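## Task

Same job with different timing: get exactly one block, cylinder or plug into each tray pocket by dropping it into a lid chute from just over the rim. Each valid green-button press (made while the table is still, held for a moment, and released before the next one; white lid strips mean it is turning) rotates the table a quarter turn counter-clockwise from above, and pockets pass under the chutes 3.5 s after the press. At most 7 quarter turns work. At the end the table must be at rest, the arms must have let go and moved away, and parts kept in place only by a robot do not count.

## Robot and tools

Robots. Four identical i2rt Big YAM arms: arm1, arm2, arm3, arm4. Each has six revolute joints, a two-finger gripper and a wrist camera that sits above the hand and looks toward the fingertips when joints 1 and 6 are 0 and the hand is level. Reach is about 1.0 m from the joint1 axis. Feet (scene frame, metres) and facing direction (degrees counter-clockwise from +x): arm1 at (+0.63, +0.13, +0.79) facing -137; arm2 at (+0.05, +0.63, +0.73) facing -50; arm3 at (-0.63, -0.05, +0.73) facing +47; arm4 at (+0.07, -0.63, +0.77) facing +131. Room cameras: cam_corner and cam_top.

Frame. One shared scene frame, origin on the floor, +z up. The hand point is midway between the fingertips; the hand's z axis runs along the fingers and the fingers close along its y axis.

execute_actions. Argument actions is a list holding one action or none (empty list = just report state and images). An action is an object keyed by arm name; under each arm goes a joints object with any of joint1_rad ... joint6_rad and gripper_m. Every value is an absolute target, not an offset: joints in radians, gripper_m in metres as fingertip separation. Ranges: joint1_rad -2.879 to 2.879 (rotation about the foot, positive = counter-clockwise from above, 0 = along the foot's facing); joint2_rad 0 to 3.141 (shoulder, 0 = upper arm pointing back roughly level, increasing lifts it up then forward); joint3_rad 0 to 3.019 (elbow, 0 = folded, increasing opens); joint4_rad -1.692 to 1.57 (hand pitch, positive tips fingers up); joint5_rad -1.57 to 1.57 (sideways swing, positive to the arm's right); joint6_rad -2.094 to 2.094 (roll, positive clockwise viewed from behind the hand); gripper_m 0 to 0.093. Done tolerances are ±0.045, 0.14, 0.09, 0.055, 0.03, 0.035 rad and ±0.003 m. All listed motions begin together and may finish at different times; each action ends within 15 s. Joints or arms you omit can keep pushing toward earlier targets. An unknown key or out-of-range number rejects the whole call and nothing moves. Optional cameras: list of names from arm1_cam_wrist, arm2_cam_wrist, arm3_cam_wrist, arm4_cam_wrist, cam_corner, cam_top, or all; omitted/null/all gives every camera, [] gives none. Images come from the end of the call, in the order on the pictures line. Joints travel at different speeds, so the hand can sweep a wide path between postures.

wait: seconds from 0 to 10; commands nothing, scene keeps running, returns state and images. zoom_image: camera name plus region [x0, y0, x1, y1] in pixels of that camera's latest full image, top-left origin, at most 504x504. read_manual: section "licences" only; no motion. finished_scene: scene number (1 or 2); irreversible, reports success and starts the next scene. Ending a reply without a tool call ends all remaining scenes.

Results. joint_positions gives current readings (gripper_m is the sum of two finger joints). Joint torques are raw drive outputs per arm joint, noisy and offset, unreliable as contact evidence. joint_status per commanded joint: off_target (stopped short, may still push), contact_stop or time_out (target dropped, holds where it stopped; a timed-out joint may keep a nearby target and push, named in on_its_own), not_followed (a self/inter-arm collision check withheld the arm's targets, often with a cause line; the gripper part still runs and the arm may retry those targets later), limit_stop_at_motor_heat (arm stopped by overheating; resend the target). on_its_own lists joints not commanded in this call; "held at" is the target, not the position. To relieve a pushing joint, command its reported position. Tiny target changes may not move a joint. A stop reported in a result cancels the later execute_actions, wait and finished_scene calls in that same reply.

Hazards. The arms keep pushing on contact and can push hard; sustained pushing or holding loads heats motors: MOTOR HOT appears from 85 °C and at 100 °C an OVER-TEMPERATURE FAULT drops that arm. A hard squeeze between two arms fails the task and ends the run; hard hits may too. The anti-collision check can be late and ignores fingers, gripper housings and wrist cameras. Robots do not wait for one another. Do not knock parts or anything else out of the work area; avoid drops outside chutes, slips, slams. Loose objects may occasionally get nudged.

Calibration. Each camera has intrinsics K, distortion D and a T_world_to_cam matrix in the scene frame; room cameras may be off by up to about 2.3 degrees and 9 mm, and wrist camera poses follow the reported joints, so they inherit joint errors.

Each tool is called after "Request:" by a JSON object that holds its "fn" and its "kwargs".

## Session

Request:
{"fn": "execute_actions", "kwargs": {"actions": []}}

Scene clock: 0.00 s.
Joint torques (N m, as the arm reports them, + toward a larger angle): no reading
arm1.joint_positions: joint1_rad=-0.830 joint2_rad=+0.447 joint3_rad=+1.452 joint4_rad=-1.527 joint5_rad=+0.017 joint6_rad=+0.006 gripper_m=+0.095
arm1.joint_status: not commanded
arm1.hand: x=+0.5059 y=+0.1524 z=+1.3430 quat_wxyz=(+0.020, -0.864, +0.043, +0.502) (m; scene frame)
arm2.joint_positions: joint1_rad=+0.793 joint2_rad=+0.441 joint3_rad=+1.456 joint4_rad=-1.519 joint5_rad=-0.012 joint6_rad=-0.014 gripper_m=+0.094
arm2.joint_status: not commanded
arm2.hand: x=+0.1819 y=+0.6199 z=+1.2887 quat_wxyz=(-0.504, -0.027, -0.863, +0.018) (m; scene frame)
arm3.joint_positions: joint1_rad=-0.113 joint2_rad=+0.435 joint3_rad=+1.465 joint4_rad=-1.533 joint5_rad=-0.004 joint6_rad=+0.004 gripper_m=+0.094
arm3.joint_status: not commanded
arm3.hand: x=-0.5411 y=+0.0263 z=+1.2882 quat_wxyz=(-0.479, +0.293, -0.808, -0.178) (m; scene frame)
arm4.joint_positions: joint1_rad=-0.761 joint2_rad=+0.439 joint3_rad=+1.477 joint4_rad=-1.525 joint5_rad=-0.008 joint6_rad=-0.005 gripper_m=+0.094
arm4.joint_status: not commanded
arm4.hand: x=+0.0729 y=-0.5075 z=+1.3364 quat_wxyz=(-0.372, +0.597, -0.617, -0.354) (m; scene frame)
pictures: arm1_cam_wrist, arm2_cam_wrist, arm3_cam_wrist, arm4_cam_wrist, cam_corner, cam_top
camera_calibration (this result's frames):
arm1_cam_wrist: T_world_to_cam=[[0.114441, 0.993379, -0.0100924, -0.200617], [0.90827, -0.108741, -0.404006, 0.101746], [-0.402429, 0.0370682, -0.914701, 1.54825], [0, 0, 0, 1]] pos_world=[0.553608, 0.152961, 1.45527]
arm2_cam_wrist: T_world_to_cam=[[-0.0629522, -0.997943, -0.0121405, 0.649717], [-0.906415, 0.0622609, -0.417774, 0.668385], [0.417671, -0.0152954, -0.90847, 1.22805], [0, 0, 0, 1]] pos_world=[0.133817, 0.62555, 1.40276]
arm3_cam_wrist: T_world_to_cam=[[0.637402, -0.770529, 0.00187421, 0.363173], [-0.694573, -0.575619, -0.431546, 0.202035], [0.333598, 0.273767, -0.902089, 1.46285], [0, 0, 0, 1]] pos_world=[-0.579161, -0.00434774, 1.40613]
arm4_cam_wrist: T_world_to_cam=[[0.998594, -0.0530082, 0.000992585, -0.105614], [-0.0473869, -0.900781, -0.431681, 0.127795], [0.0237767, 0.431027, -0.902026, 1.54553], [0, 0, 0, 1]] pos_world=[0.0747741, -0.556647, 1.44938]
Images, in order (width x height): arm1_cam_wrist 616x616, arm2_cam_wrist 616x616, arm3_cam_wrist 616x616, arm4_cam_wrist 616x616, cam_corner 896x504, cam_top 896x504.

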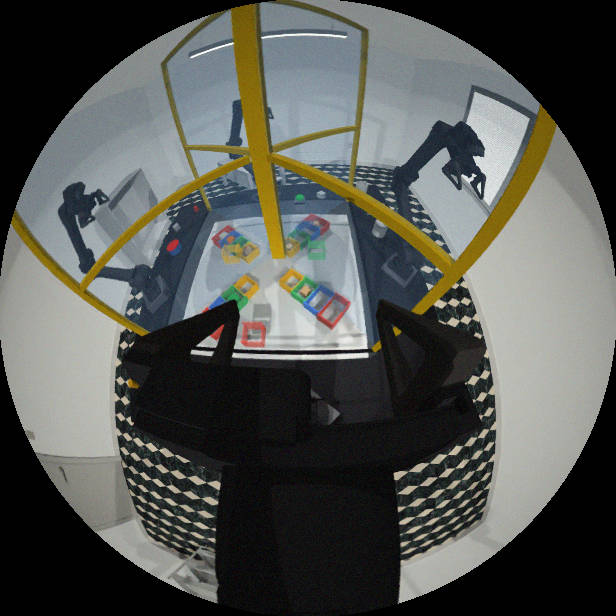

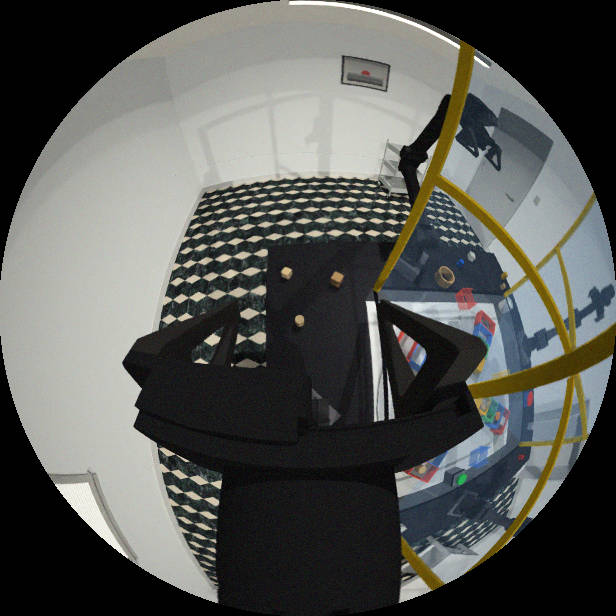

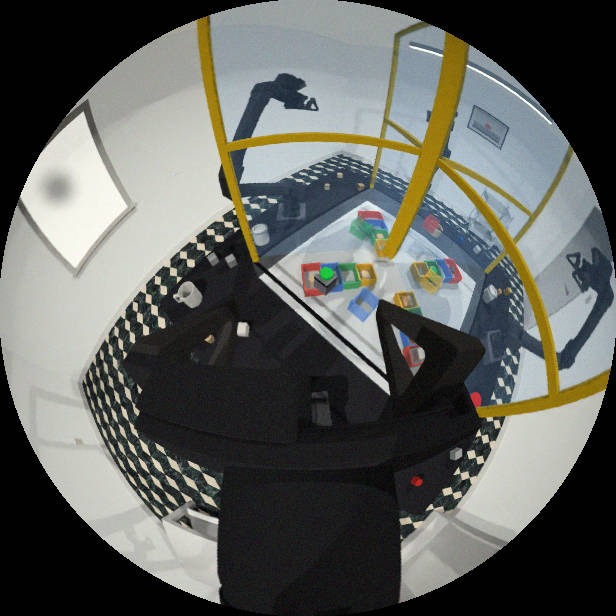

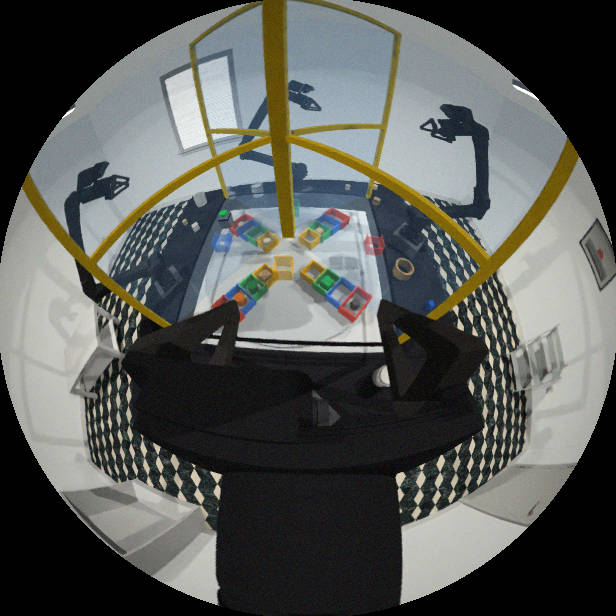

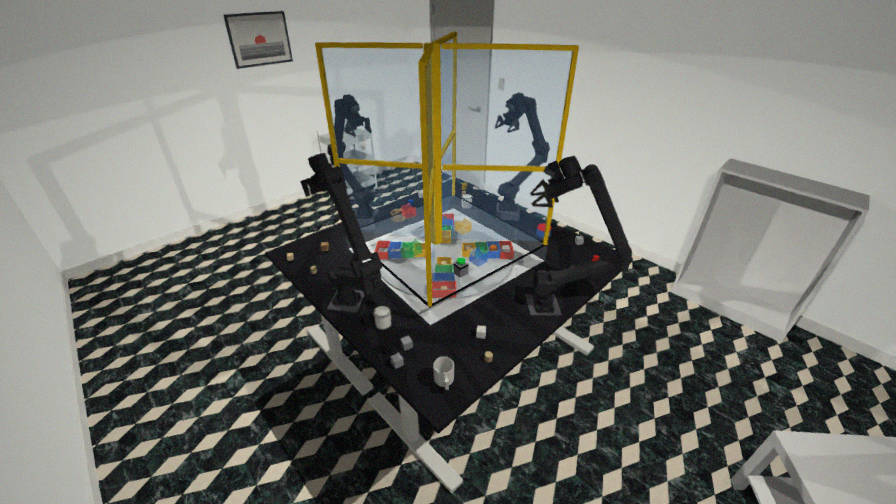

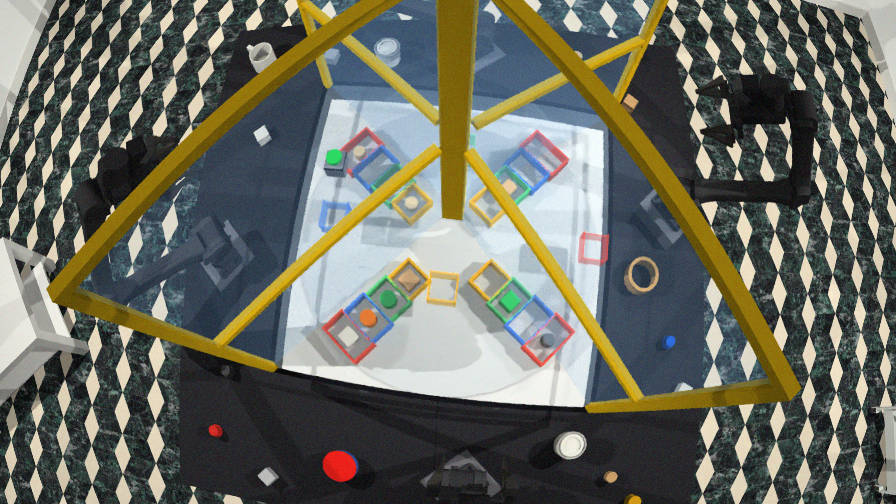

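Request:
{"fn": "execute_actions", "kwargs": {"actions": []}}

Request:
{"fn": "zoom_image", "kwargs": {"camera": "cam_top", "region": [250,70,650,420]}}

Scene clock: 25.17 s.
Joint torques (N m, as the arm reports them, + toward a larger angle): arm1=[-0.87  7.34  7.88  1.99  0.11  0.11] | arm2=[ 0.59  3.65  8.23  1.74  0.14 -0.03] | arm3=[ 1.43  6.53  6.62  2.29 -0.04  0.  ] | arm4=[ 0.82  4.59  6.93  1.92  0.1  -0.11]
arm1.joint_positions: joint1_rad=-0.830 joint2_rad=+0.447 joint3_rad=+1.452 joint4_rad=-1.527 joint5_rad=+0.017 joint6_rad=+0.006 gripper_m=+0.095
arm1.joint_status: not commanded
arm1.hand: x=+0.5059 y=+0.1524 z=+1.3430 quat_wxyz=(+0.020, -0.864, +0.043, +0.502) (m; scene frame)
arm2.joint_positions: joint1_rad=+0.793 joint2_rad=+0.441 joint3_rad=+1.456 joint4_rad=-1.519 joint5_rad=-0.012 joint6_rad=-0.014 gripper_m=+0.094
arm2.joint_status: not commanded
arm2.hand: x=+0.1819 y=+0.6199 z=+1.2887 quat_wxyz=(-0.504, -0.027, -0.863, +0.018) (m; scene frame)
arm3.joint_positions: joint1_rad=-0.113 joint2_rad=+0.435 joint3_rad=+1.465 joint4_rad=-1.533 joint5_rad=-0.004 joint6_rad=+0.004 gripper_m=+0.094
arm3.joint_status: not commanded
arm3.hand: x=-0.5411 y=+0.0263 z=+1.2882 quat_wxyz=(-0.479, +0.293, -0.808, -0.178) (m; scene frame)
arm4.joint_positions: joint1_rad=-0.761 joint2_rad=+0.439 joint3_rad=+1.477 joint4_rad=-1.525 joint5_rad=-0.008 joint6_rad=-0.005 gripper_m=+0.094
arm4.joint_status: not commanded
arm4.hand: x=+0.0729 y=-0.5075 z=+1.3364 quat_wxyz=(-0.372, +0.597, -0.617, -0.354) (m; scene frame)
pictures: arm1_cam_wrist, arm2_cam_wrist, arm3_cam_wrist, arm4_cam_wrist, cam_corner, cam_top
camera_calibration (this result's frames):
arm1_cam_wrist: T_world_to_cam=[[0.114441, 0.993379, -0.0100924, -0.200617], [0.90827, -0.108741, -0.404006, 0.101746], [-0.402429, 0.0370682, -0.914701, 1.54825], [0, 0, 0, 1]] pos_world=[0.553608, 0.152961, 1.45527]
arm2_cam_wrist: T_world_to_cam=[[-0.0629522, -0.997943, -0.0121405, 0.649717], [-0.906415, 0.0622609, -0.417774, 0.668385], [0.417671, -0.0152954, -0.90847, 1.22805], [0, 0, 0, 1]] pos_world=[0.133817, 0.62555, 1.40276]
arm3_cam_wrist: T_world_to_cam=[[0.637402, -0.770529, 0.00187421, 0.363173], [-0.694573, -0.575619, -0.431546, 0.202035], [0.333598, 0.273767, -0.902089, 1.46285], [0, 0, 0, 1]] pos_world=[-0.579161, -0.00434774, 1.40613]
arm4_cam_wrist: T_world_to_cam=[[0.998594, -0.0530082, 0.000992585, -0.105614], [-0.0473869, -0.900781, -0.431681, 0.127795], [0.0237767, 0.431027, -0.902026, 1.54553], [0, 0, 0, 1]] pos_world=[0.0747741, -0.556647, 1.44938]
Images, in order (width x height): arm1_cam_wrist 616x616, arm2_cam_wrist 616x616, arm3_cam_wrist 616x616, arm4_cam_wrist 616x616, cam_corner 896x504, cam_top 896x504.

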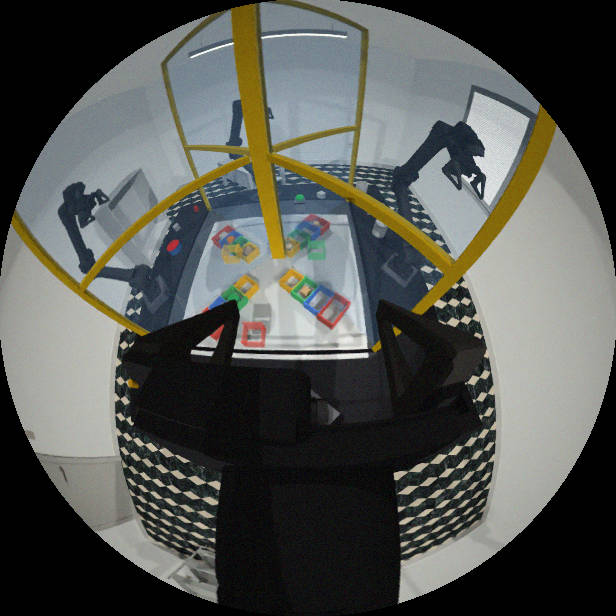

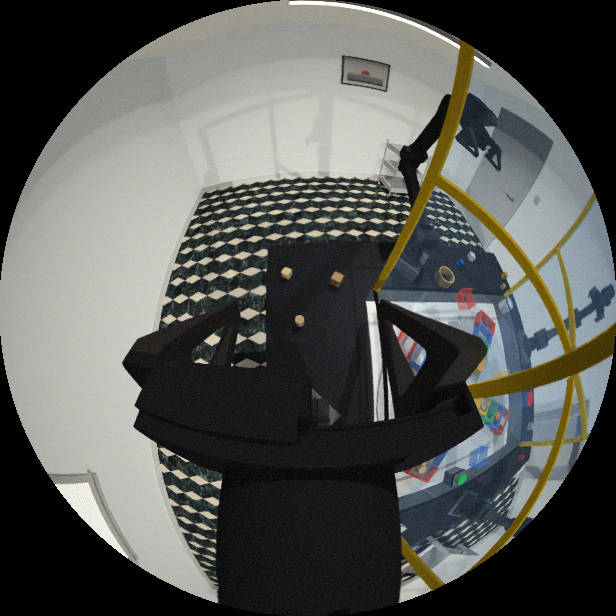

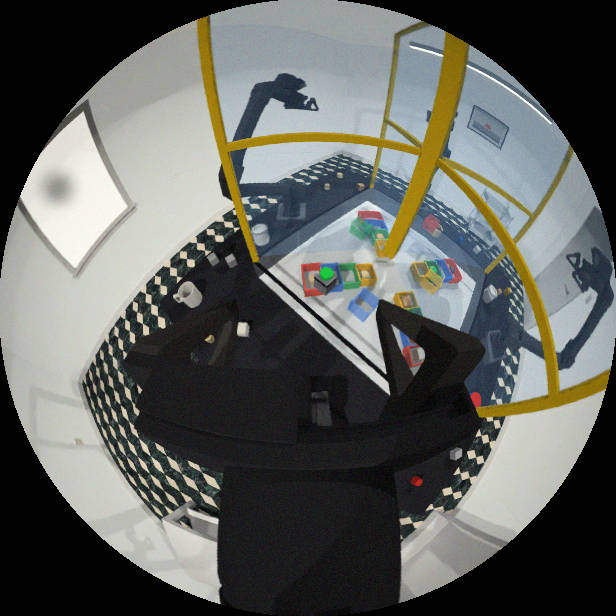

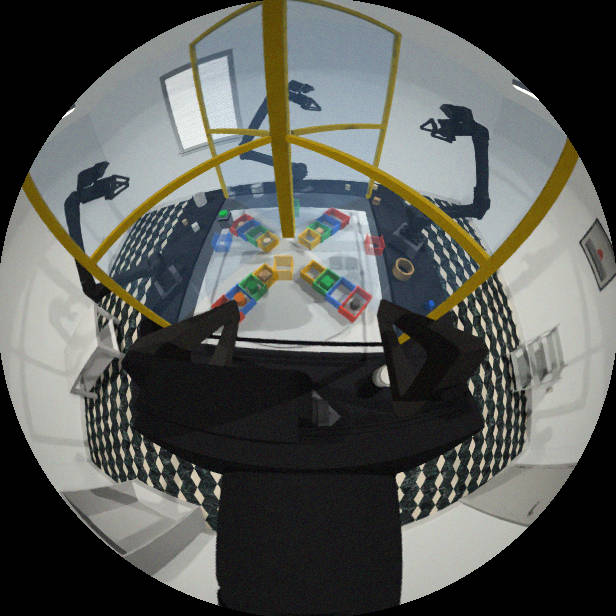

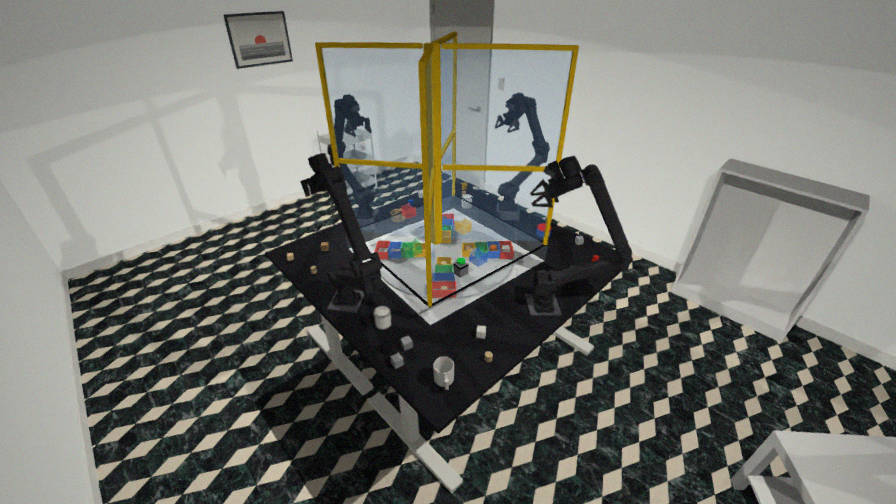

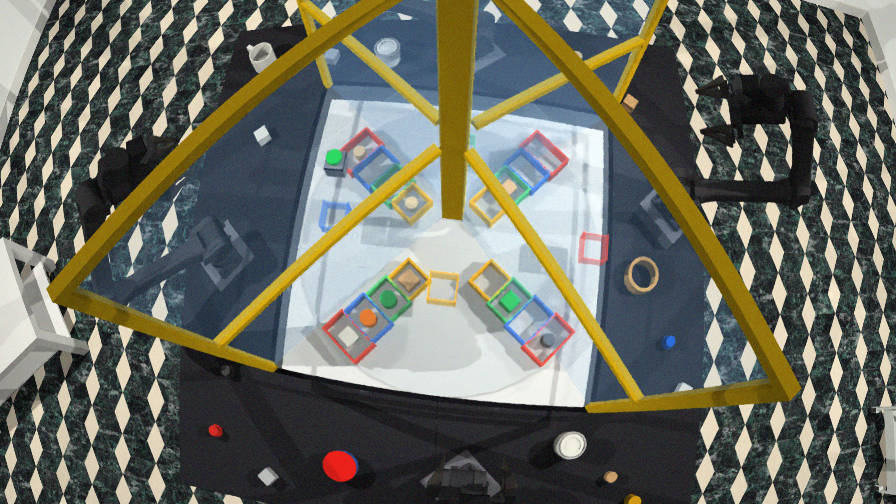

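Region (250, 70, 650, 420) of cam_top's 896x504 image, scaled by 1.260, with more detail than that image has; it fills the top 441 rows of this view, and the rest is white.

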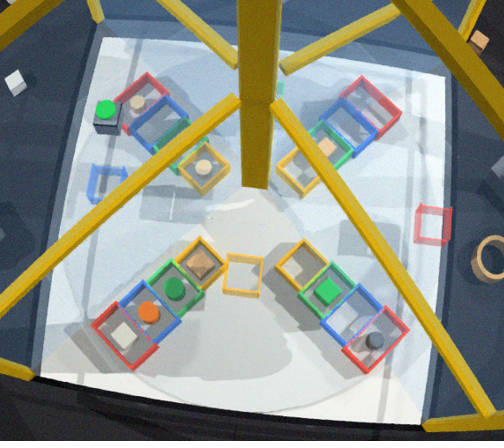

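Request:
{"fn": "execute_actions", "kwargs": {"actions": [{"arm1":{"joints":{"joint1_rad":0.78}},"arm4":{"joints":{"joint1_rad":-2.25}},"arm2":{"joints":{"joint1_rad":0.93,"joint2_rad":1.334,"joint3_rad":0.8,"joint4_rad":-1.02}},"arm3":{"joints":{"joint1_rad":0.53,"joint2_rad":1.45,"joint3_rad":0.92,"joint4_rad":-1.02}}}], "cameras": []}}

Request:
{"fn": "execute_actions", "kwargs": {"actions": [{"arm1":{"joints":{"joint2_rad":1.54,"joint3_rad":0.835,"joint4_rad":-0.84}},"arm4":{"joints":{"joint2_rad":1.56,"joint3_rad":0.927,"joint4_rad":-0.91}}}]}}

Scene clock: 71.27 s.
Joint torques (N m, as the arm reports them, + toward a larger angle): arm1=[0.   7.57 7.8  1.98 0.12 0.1 ] | arm2=[ 0.89 -6.83  8.84  0.58  0.15 -0.01] | arm3=[  1.69 -10.44   7.99   1.21  -0.05  -0.01] | arm4=[ 0.84  4.84  6.73  2.05  0.09 -0.09]
arm1.joint_positions: joint1_rad=+0.771 joint2_rad=+0.447 joint3_rad=+1.452 joint4_rad=-1.527 joint5_rad=+0.017 joint6_rad=+0.006 gripper_m=+0.095
arm1.joint_status: all done
arm1.hand: x=+0.6235 y=+0.0120 z=+1.3440 quat_wxyz=(-0.344, -0.628, -0.592, +0.371) (m; scene frame)
arm2.joint_positions: joint1_rad=+0.924 joint2_rad=+1.316 joint3_rad=+0.794 joint4_rad=-1.029 joint5_rad=-0.012 joint6_rad=-0.014 gripper_m=+0.094
arm2.joint_status: all done
arm2.hand: x=+0.3794 y=+0.6477 z=+0.8054 quat_wxyz=(-0.004, +0.032, -0.999, -0.008) (m; scene frame)
arm3.joint_positions: joint1_rad=+0.529 joint2_rad=+1.450 joint3_rad=+0.905 joint4_rad=-1.033 joint5_rad=-0.003 joint6_rad=+0.004 gripper_m=+0.094
arm3.joint_status: all done
arm3.hand: x=-0.5467 y=+0.3110 z=+0.8001 quat_wxyz=(+0.001, +0.620, -0.784, +0.000) (m; scene frame)
arm4.joint_positions: joint1_rad=-2.246 joint2_rad=+0.439 joint3_rad=+1.477 joint4_rad=-1.525 joint5_rad=-0.008 joint6_rad=-0.005 gripper_m=+0.094
arm4.joint_status: all done
arm4.hand: x=+0.1873 y=-0.6209 z=+1.3377 quat_wxyz=(-0.518, +0.023, -0.855, -0.010) (m; scene frame)
pictures: none
No camera images: the call's "cameras" was empty. Leave "cameras" out to get every camera's image.

Scene clock: 72.93 s.
Joint torques (N m, as the arm reports them, + toward a larger angle): arm1=[ -0.03 -11.51   8.75   0.89   0.12   0.11] | arm2=[ 1.24 -7.03  8.88  0.5   0.14 -0.02] | arm3=[  1.04 -10.59   7.88   1.14  -0.06   0.01] | arm4=[  0.39 -10.86   7.01   0.7    0.12  -0.11]
arm1.joint_positions: joint1_rad=+0.771 joint2_rad=+1.537 joint3_rad=+0.817 joint4_rad=-0.855 joint5_rad=+0.017 joint6_rad=+0.006 gripper_m=+0.095
arm1.joint_status: all done
arm1.hand: x=+0.6099 y=-0.2296 z=+0.8054 quat_wxyz=(+0.005, -0.725, -0.688, +0.010) (m; scene frame)
arm2.joint_positions: joint1_rad=+0.924 joint2_rad=+1.316 joint3_rad=+0.794 joint4_rad=-1.029 joint5_rad=-0.012 joint6_rad=-0.014 gripper_m=+0.094
arm2.joint_status: not commanded
arm2.hand: x=+0.3794 y=+0.6477 z=+0.8054 quat_wxyz=(-0.004, +0.032, -0.999, -0.008) (m; scene frame)
arm3.joint_positions: joint1_rad=+0.529 joint2_rad=+1.450 joint3_rad=+0.905 joint4_rad=-1.033 joint5_rad=-0.003 joint6_rad=+0.004 gripper_m=+0.094
arm3.joint_status: not commanded
arm3.hand: x=-0.5467 y=+0.3110 z=+0.8001 quat_wxyz=(+0.001, +0.620, -0.784, +0.000) (m; scene frame)
arm4.joint_positions: joint1_rad=-2.246 joint2_rad=+1.563 joint3_rad=+0.915 joint4_rad=-0.925 joint5_rad=-0.008 joint6_rad=-0.005 gripper_m=+0.094
arm4.joint_status: all done
arm4.hand: x=+0.4615 y=-0.6134 z=+0.8056 quat_wxyz=(-0.001, +0.022, -1.000, -0.001) (m; scene frame)
pictures: arm1_cam_wrist, arm2_cam_wrist, arm3_cam_wrist, arm4_cam_wrist, cam_corner, cam_top
camera_calibration (this result's frames):
arm1_cam_wrist: T_world_to_cam=[[-0.997249, 0.0637018, 0.0379018, 0.587415], [0.0738075, 0.806099, 0.58716, -0.330764], [0.00685056, 0.588342, -0.808583, 0.904016], [0, 0, 0, 1]] pos_world=[0.604019, -0.302662, 0.902919]
arm2_cam_wrist: T_world_to_cam=[[0.05014, -0.998435, -0.0247691, 0.651623], [-0.814498, -0.0552303, 0.577531, -0.11659], [-0.577995, -0.00878304, -0.815993, 1.00596], [0, 0, 0, 1]] pos_world=[0.453804, 0.652999, 0.904328]
arm3_cam_wrist: T_world_to_cam=[[0.973647, -0.227761, 0.0116783, 0.594238], [-0.190875, -0.785801, 0.588289, -0.323819], [-0.124813, -0.575015, -0.808566, 0.885063], [0, 0, 0, 1]] pos_world=[-0.52992, 0.389811, 0.899192]
arm4_cam_wrist: T_world_to_cam=[[0.0321805, -0.999428, 0.010373, -0.640826], [-0.808445, -0.0199259, 0.588234, -0.108417], [-0.587691, -0.0273157, -0.808624, 1.02893], [0, 0, 0, 1]] pos_world=[0.537665, -0.614514, 0.902438]
Images, in order (width x height): arm1_cam_wrist 616x616, arm2_cam_wrist 616x616, arm3_cam_wrist 616x616, arm4_cam_wrist 616x616, cam_corner 896x504, cam_top 896x504.

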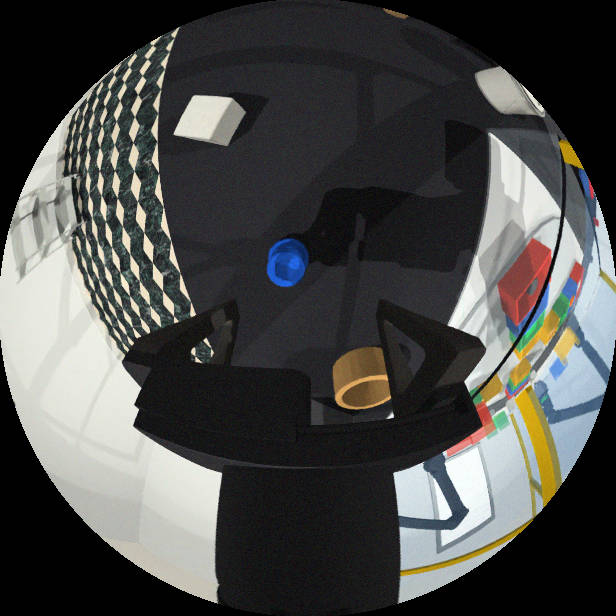

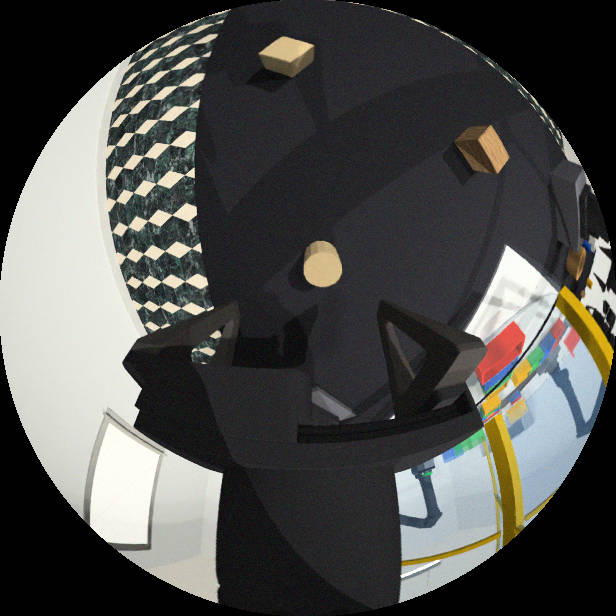

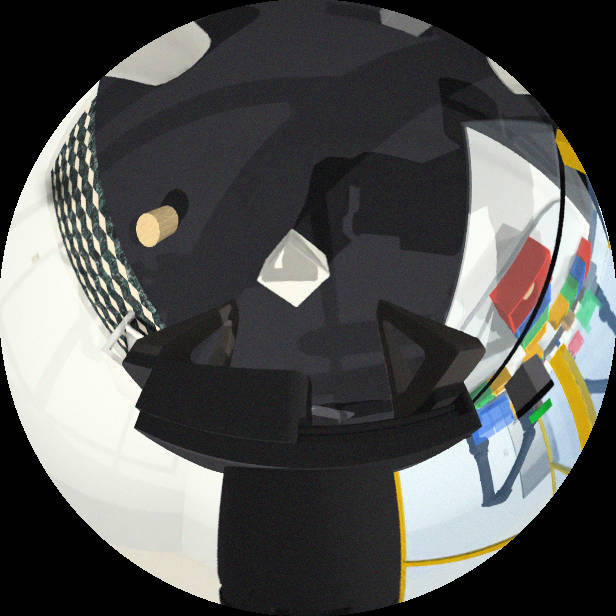

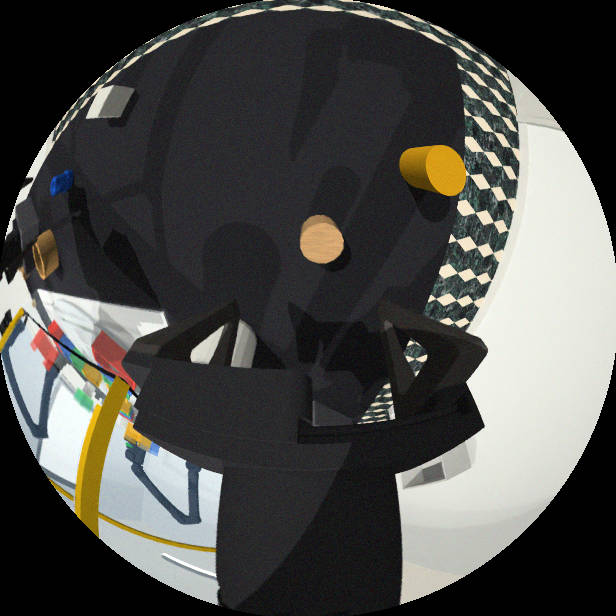

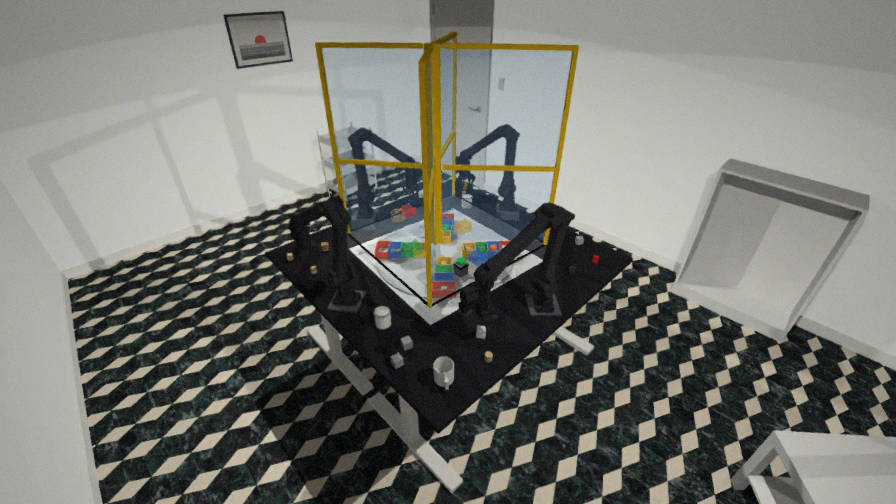

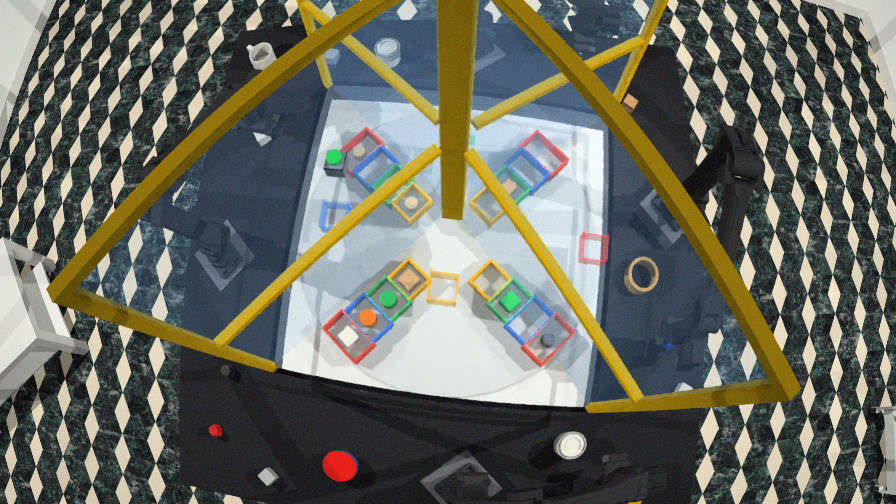

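Request:
{"fn": "execute_actions", "kwargs": {"actions": [{"arm1":{"joints":{"joint1_rad":0.82}},"arm4":{"joints":{"joint1_rad":-2.282}},"arm2":{"joints":{"joint1_rad":0.886}},"arm3":{"joints":{"joint1_rad":0.56,"joint6_rad":0.8}}}], "cameras": []}}

Request:
{"fn": "execute_actions", "kwargs": {"actions": [{"arm1":{"joints":{"joint2_rad":1.67,"joint3_rad":0.805,"joint4_rad":-0.678}},"arm4":{"joints":{"joint2_rad":1.735,"joint3_rad":0.995,"joint4_rad":-0.786}},"arm2":{"joints":{"joint2_rad":1.485,"joint3_rad":0.775,"joint4_rad":-0.853}},"arm3":{"joints":{"joint2_rad":1.548,"joint3_rad":0.867,"joint4_rad":-0.863}}}], "cameras": ["arm1_cam_wrist","arm2_cam_wrist","arm3_cam_wrist","arm4_cam_wrist"]}}

Scene clock: 89.47 s.
Joint torques (N m, as the arm reports them, + toward a larger angle): arm1=[ -0.34 -11.33   8.81   0.91   0.11   0.11] | arm2=[ 0.08 -6.96  8.9   0.52  0.15 -0.04] | arm3=[  2.06 -10.78   7.83   1.05   0.01   0.01] | arm4=[  0.34 -11.52   7.03   0.79   0.1   -0.09]
arm1.joint_positions: joint1_rad=+0.814 joint2_rad=+1.537 joint3_rad=+0.817 joint4_rad=-0.855 joint5_rad=+0.017 joint6_rad=+0.006 gripper_m=+0.095
arm1.joint_status: all done
arm1.hand: x=+0.6256 y=-0.2301 z=+0.8053 quat_wxyz=(+0.005, -0.710, -0.704, +0.010) (m; scene frame)
arm2.joint_positions: joint1_rad=+0.892 joint2_rad=+1.316 joint3_rad=+0.794 joint4_rad=-1.029 joint5_rad=-0.012 joint6_rad=-0.014 gripper_m=+0.094
arm2.joint_status: all done
arm2.hand: x=+0.3798 y=+0.6371 z=+0.8053 quat_wxyz=(-0.005, +0.015, -1.000, -0.008) (m; scene frame)
arm3.joint_positions: joint1_rad=+0.551 joint2_rad=+1.450 joint3_rad=+0.905 joint4_rad=-1.033 joint5_rad=-0.003 joint6_rad=+0.790 gripper_m=+0.094
arm3.joint_status: all done
arm3.hand: x=-0.5545 y=+0.3128 z=+0.8001 quat_wxyz=(+0.001, +0.283, -0.959, +0.000) (m; scene frame)
arm4.joint_positions: joint1_rad=-2.281 joint2_rad=+1.563 joint3_rad=+0.915 joint4_rad=-0.925 joint5_rad=-0.008 joint6_rad=-0.005 gripper_m=+0.094
arm4.joint_status: all done
arm4.hand: x=+0.4618 y=-0.6268 z=+0.8057 quat_wxyz=(-0.002, +0.005, -1.000, -0.001) (m; scene frame)
pictures: none
No camera images: the call's "cameras" was empty. Leave "cameras" out to get every camera's image.

Scene clock: 90.50 s.
Joint torques (N m, as the arm reports them, + toward a larger angle): arm1=[ -0.42 -13.55   6.68   0.93   0.12   0.11] | arm2=[ 0.2  -9.45  7.01  0.49  0.13 -0.03] | arm3=[  2.34 -12.83   6.36   1.03   0.01   0.1 ] | arm4=[  0.15 -13.49   8.25   0.64   0.11  -0.08]
arm1.joint_positions: joint1_rad=+0.814 joint2_rad=+1.677 joint3_rad=+0.801 joint4_rad=-0.693 joint5_rad=+0.017 joint6_rad=+0.006 gripper_m=+0.095
arm1.joint_status: all done
arm1.hand: x=+0.6253 y=-0.2421 z=+0.7523 quat_wxyz=(+0.003, -0.710, -0.704, +0.012) (m; scene frame)
arm2.joint_positions: joint1_rad=+0.892 joint2_rad=+1.486 joint3_rad=+0.779 joint4_rad=-0.862 joint5_rad=-0.012 joint6_rad=-0.014 gripper_m=+0.094
arm2.joint_status: all done
arm2.hand: x=+0.3994 y=+0.6376 z=+0.7468 quat_wxyz=(+0.004, +0.015, -1.000, -0.008) (m; scene frame)
arm3.joint_positions: joint1_rad=+0.551 joint2_rad=+1.557 joint3_rad=+0.864 joint4_rad=-0.877 joint5_rad=-0.003 joint6_rad=+0.790 gripper_m=+0.094
arm3.joint_status: all done
arm3.hand: x=-0.5522 y=+0.3230 z=+0.7496 quat_wxyz=(-0.001, +0.283, -0.959, -0.003) (m; scene frame)
arm4.joint_positions: joint1_rad=-2.281 joint2_rad=+1.748 joint3_rad=+0.958 joint4_rad=-0.799 joint5_rad=-0.008 joint6_rad=-0.005 gripper_m=+0.094
arm4.joint_status: all done
arm4.hand: x=+0.4917 y=-0.6270 z=+0.7469 quat_wxyz=(+0.006, +0.005, -1.000, -0.001) (m; scene frame)
pictures: arm1_cam_wrist, arm2_cam_wrist, arm3_cam_wrist, arm4_cam_wrist
camera_calibration (this result's frames):
arm1_cam_wrist: T_world_to_cam=[[-0.999048, 0.0208547, 0.0383094, 0.595969], [0.0392881, 0.811759, 0.582669, -0.264274], [-0.0189466, 0.58362, -0.811806, 0.885822], [0, 0, 0, 1]] pos_world=[0.622568, -0.314884, 0.850269]
arm2_cam_wrist: T_world_to_cam=[[0.0173571, -0.999551, -0.0244407, 0.652624], [-0.805321, -0.0284635, 0.592156, -0.0987036], [-0.592585, 0.00940448, -0.805453, 0.955988], [0, 0, 0, 1]] pos_world=[0.475689, 0.64053, 0.844402]
arm3_cam_wrist: T_world_to_cam=[[0.544751, -0.83857, 0.00689637, 0.566994], [-0.683238, -0.439046, 0.58346, -0.666023], [-0.486244, -0.322552, -0.812113, 0.571949], [0, 0, 0, 1]] pos_world=[-0.485816, 0.367532, 0.849175]
arm4_cam_wrist: T_world_to_cam=[[-0.00208561, -0.999945, 0.0103003, -0.638211], [-0.799941, 0.00784928, 0.600028, -0.0453465], [-0.600076, -0.00698824, -0.799913, 1.01117], [0, 0, 0, 1]] pos_world=[0.569174, -0.630753, 0.842632]
Images, in order (width x height): arm1_cam_wrist 616x616, arm2_cam_wrist 616x616, arm3_cam_wrist 616x616, arm4_cam_wrist 616x616.

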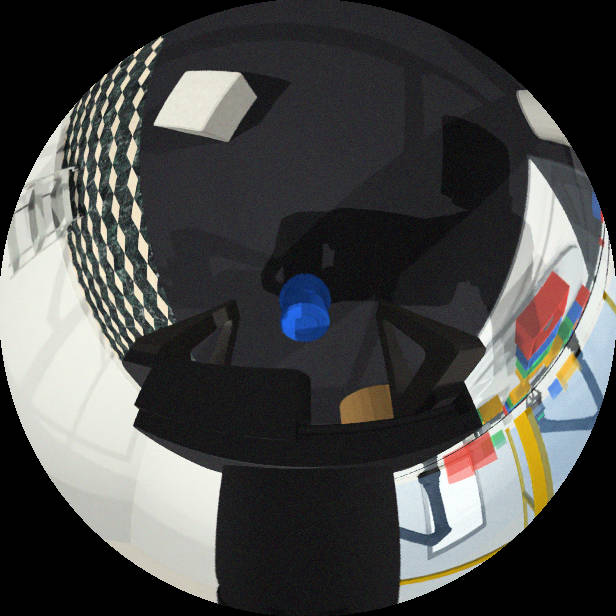

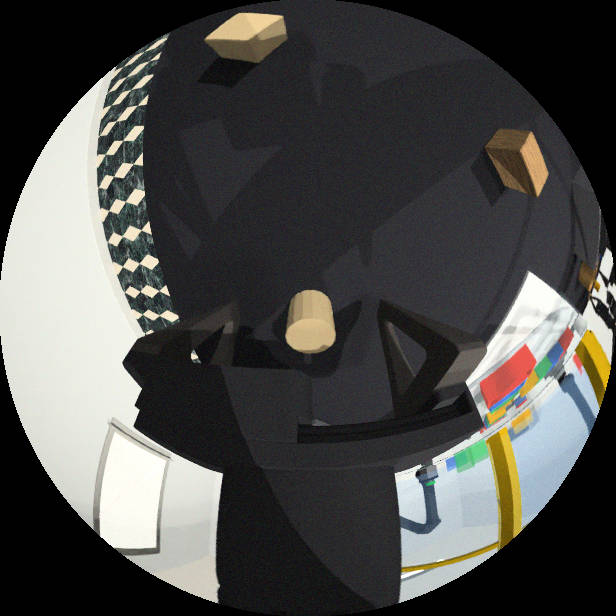

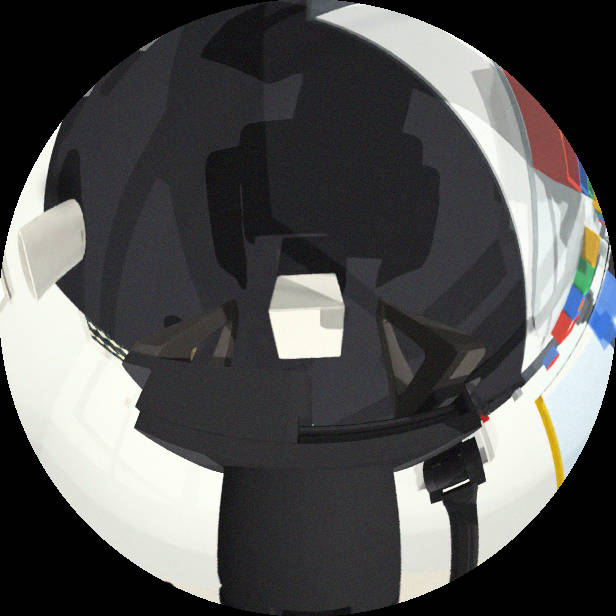

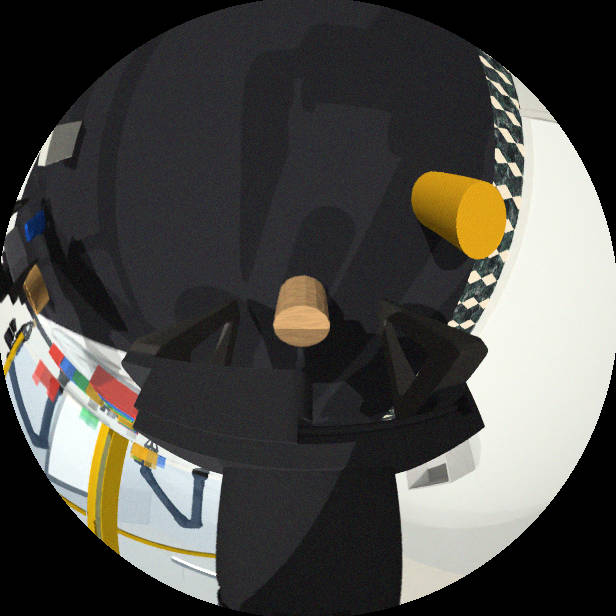

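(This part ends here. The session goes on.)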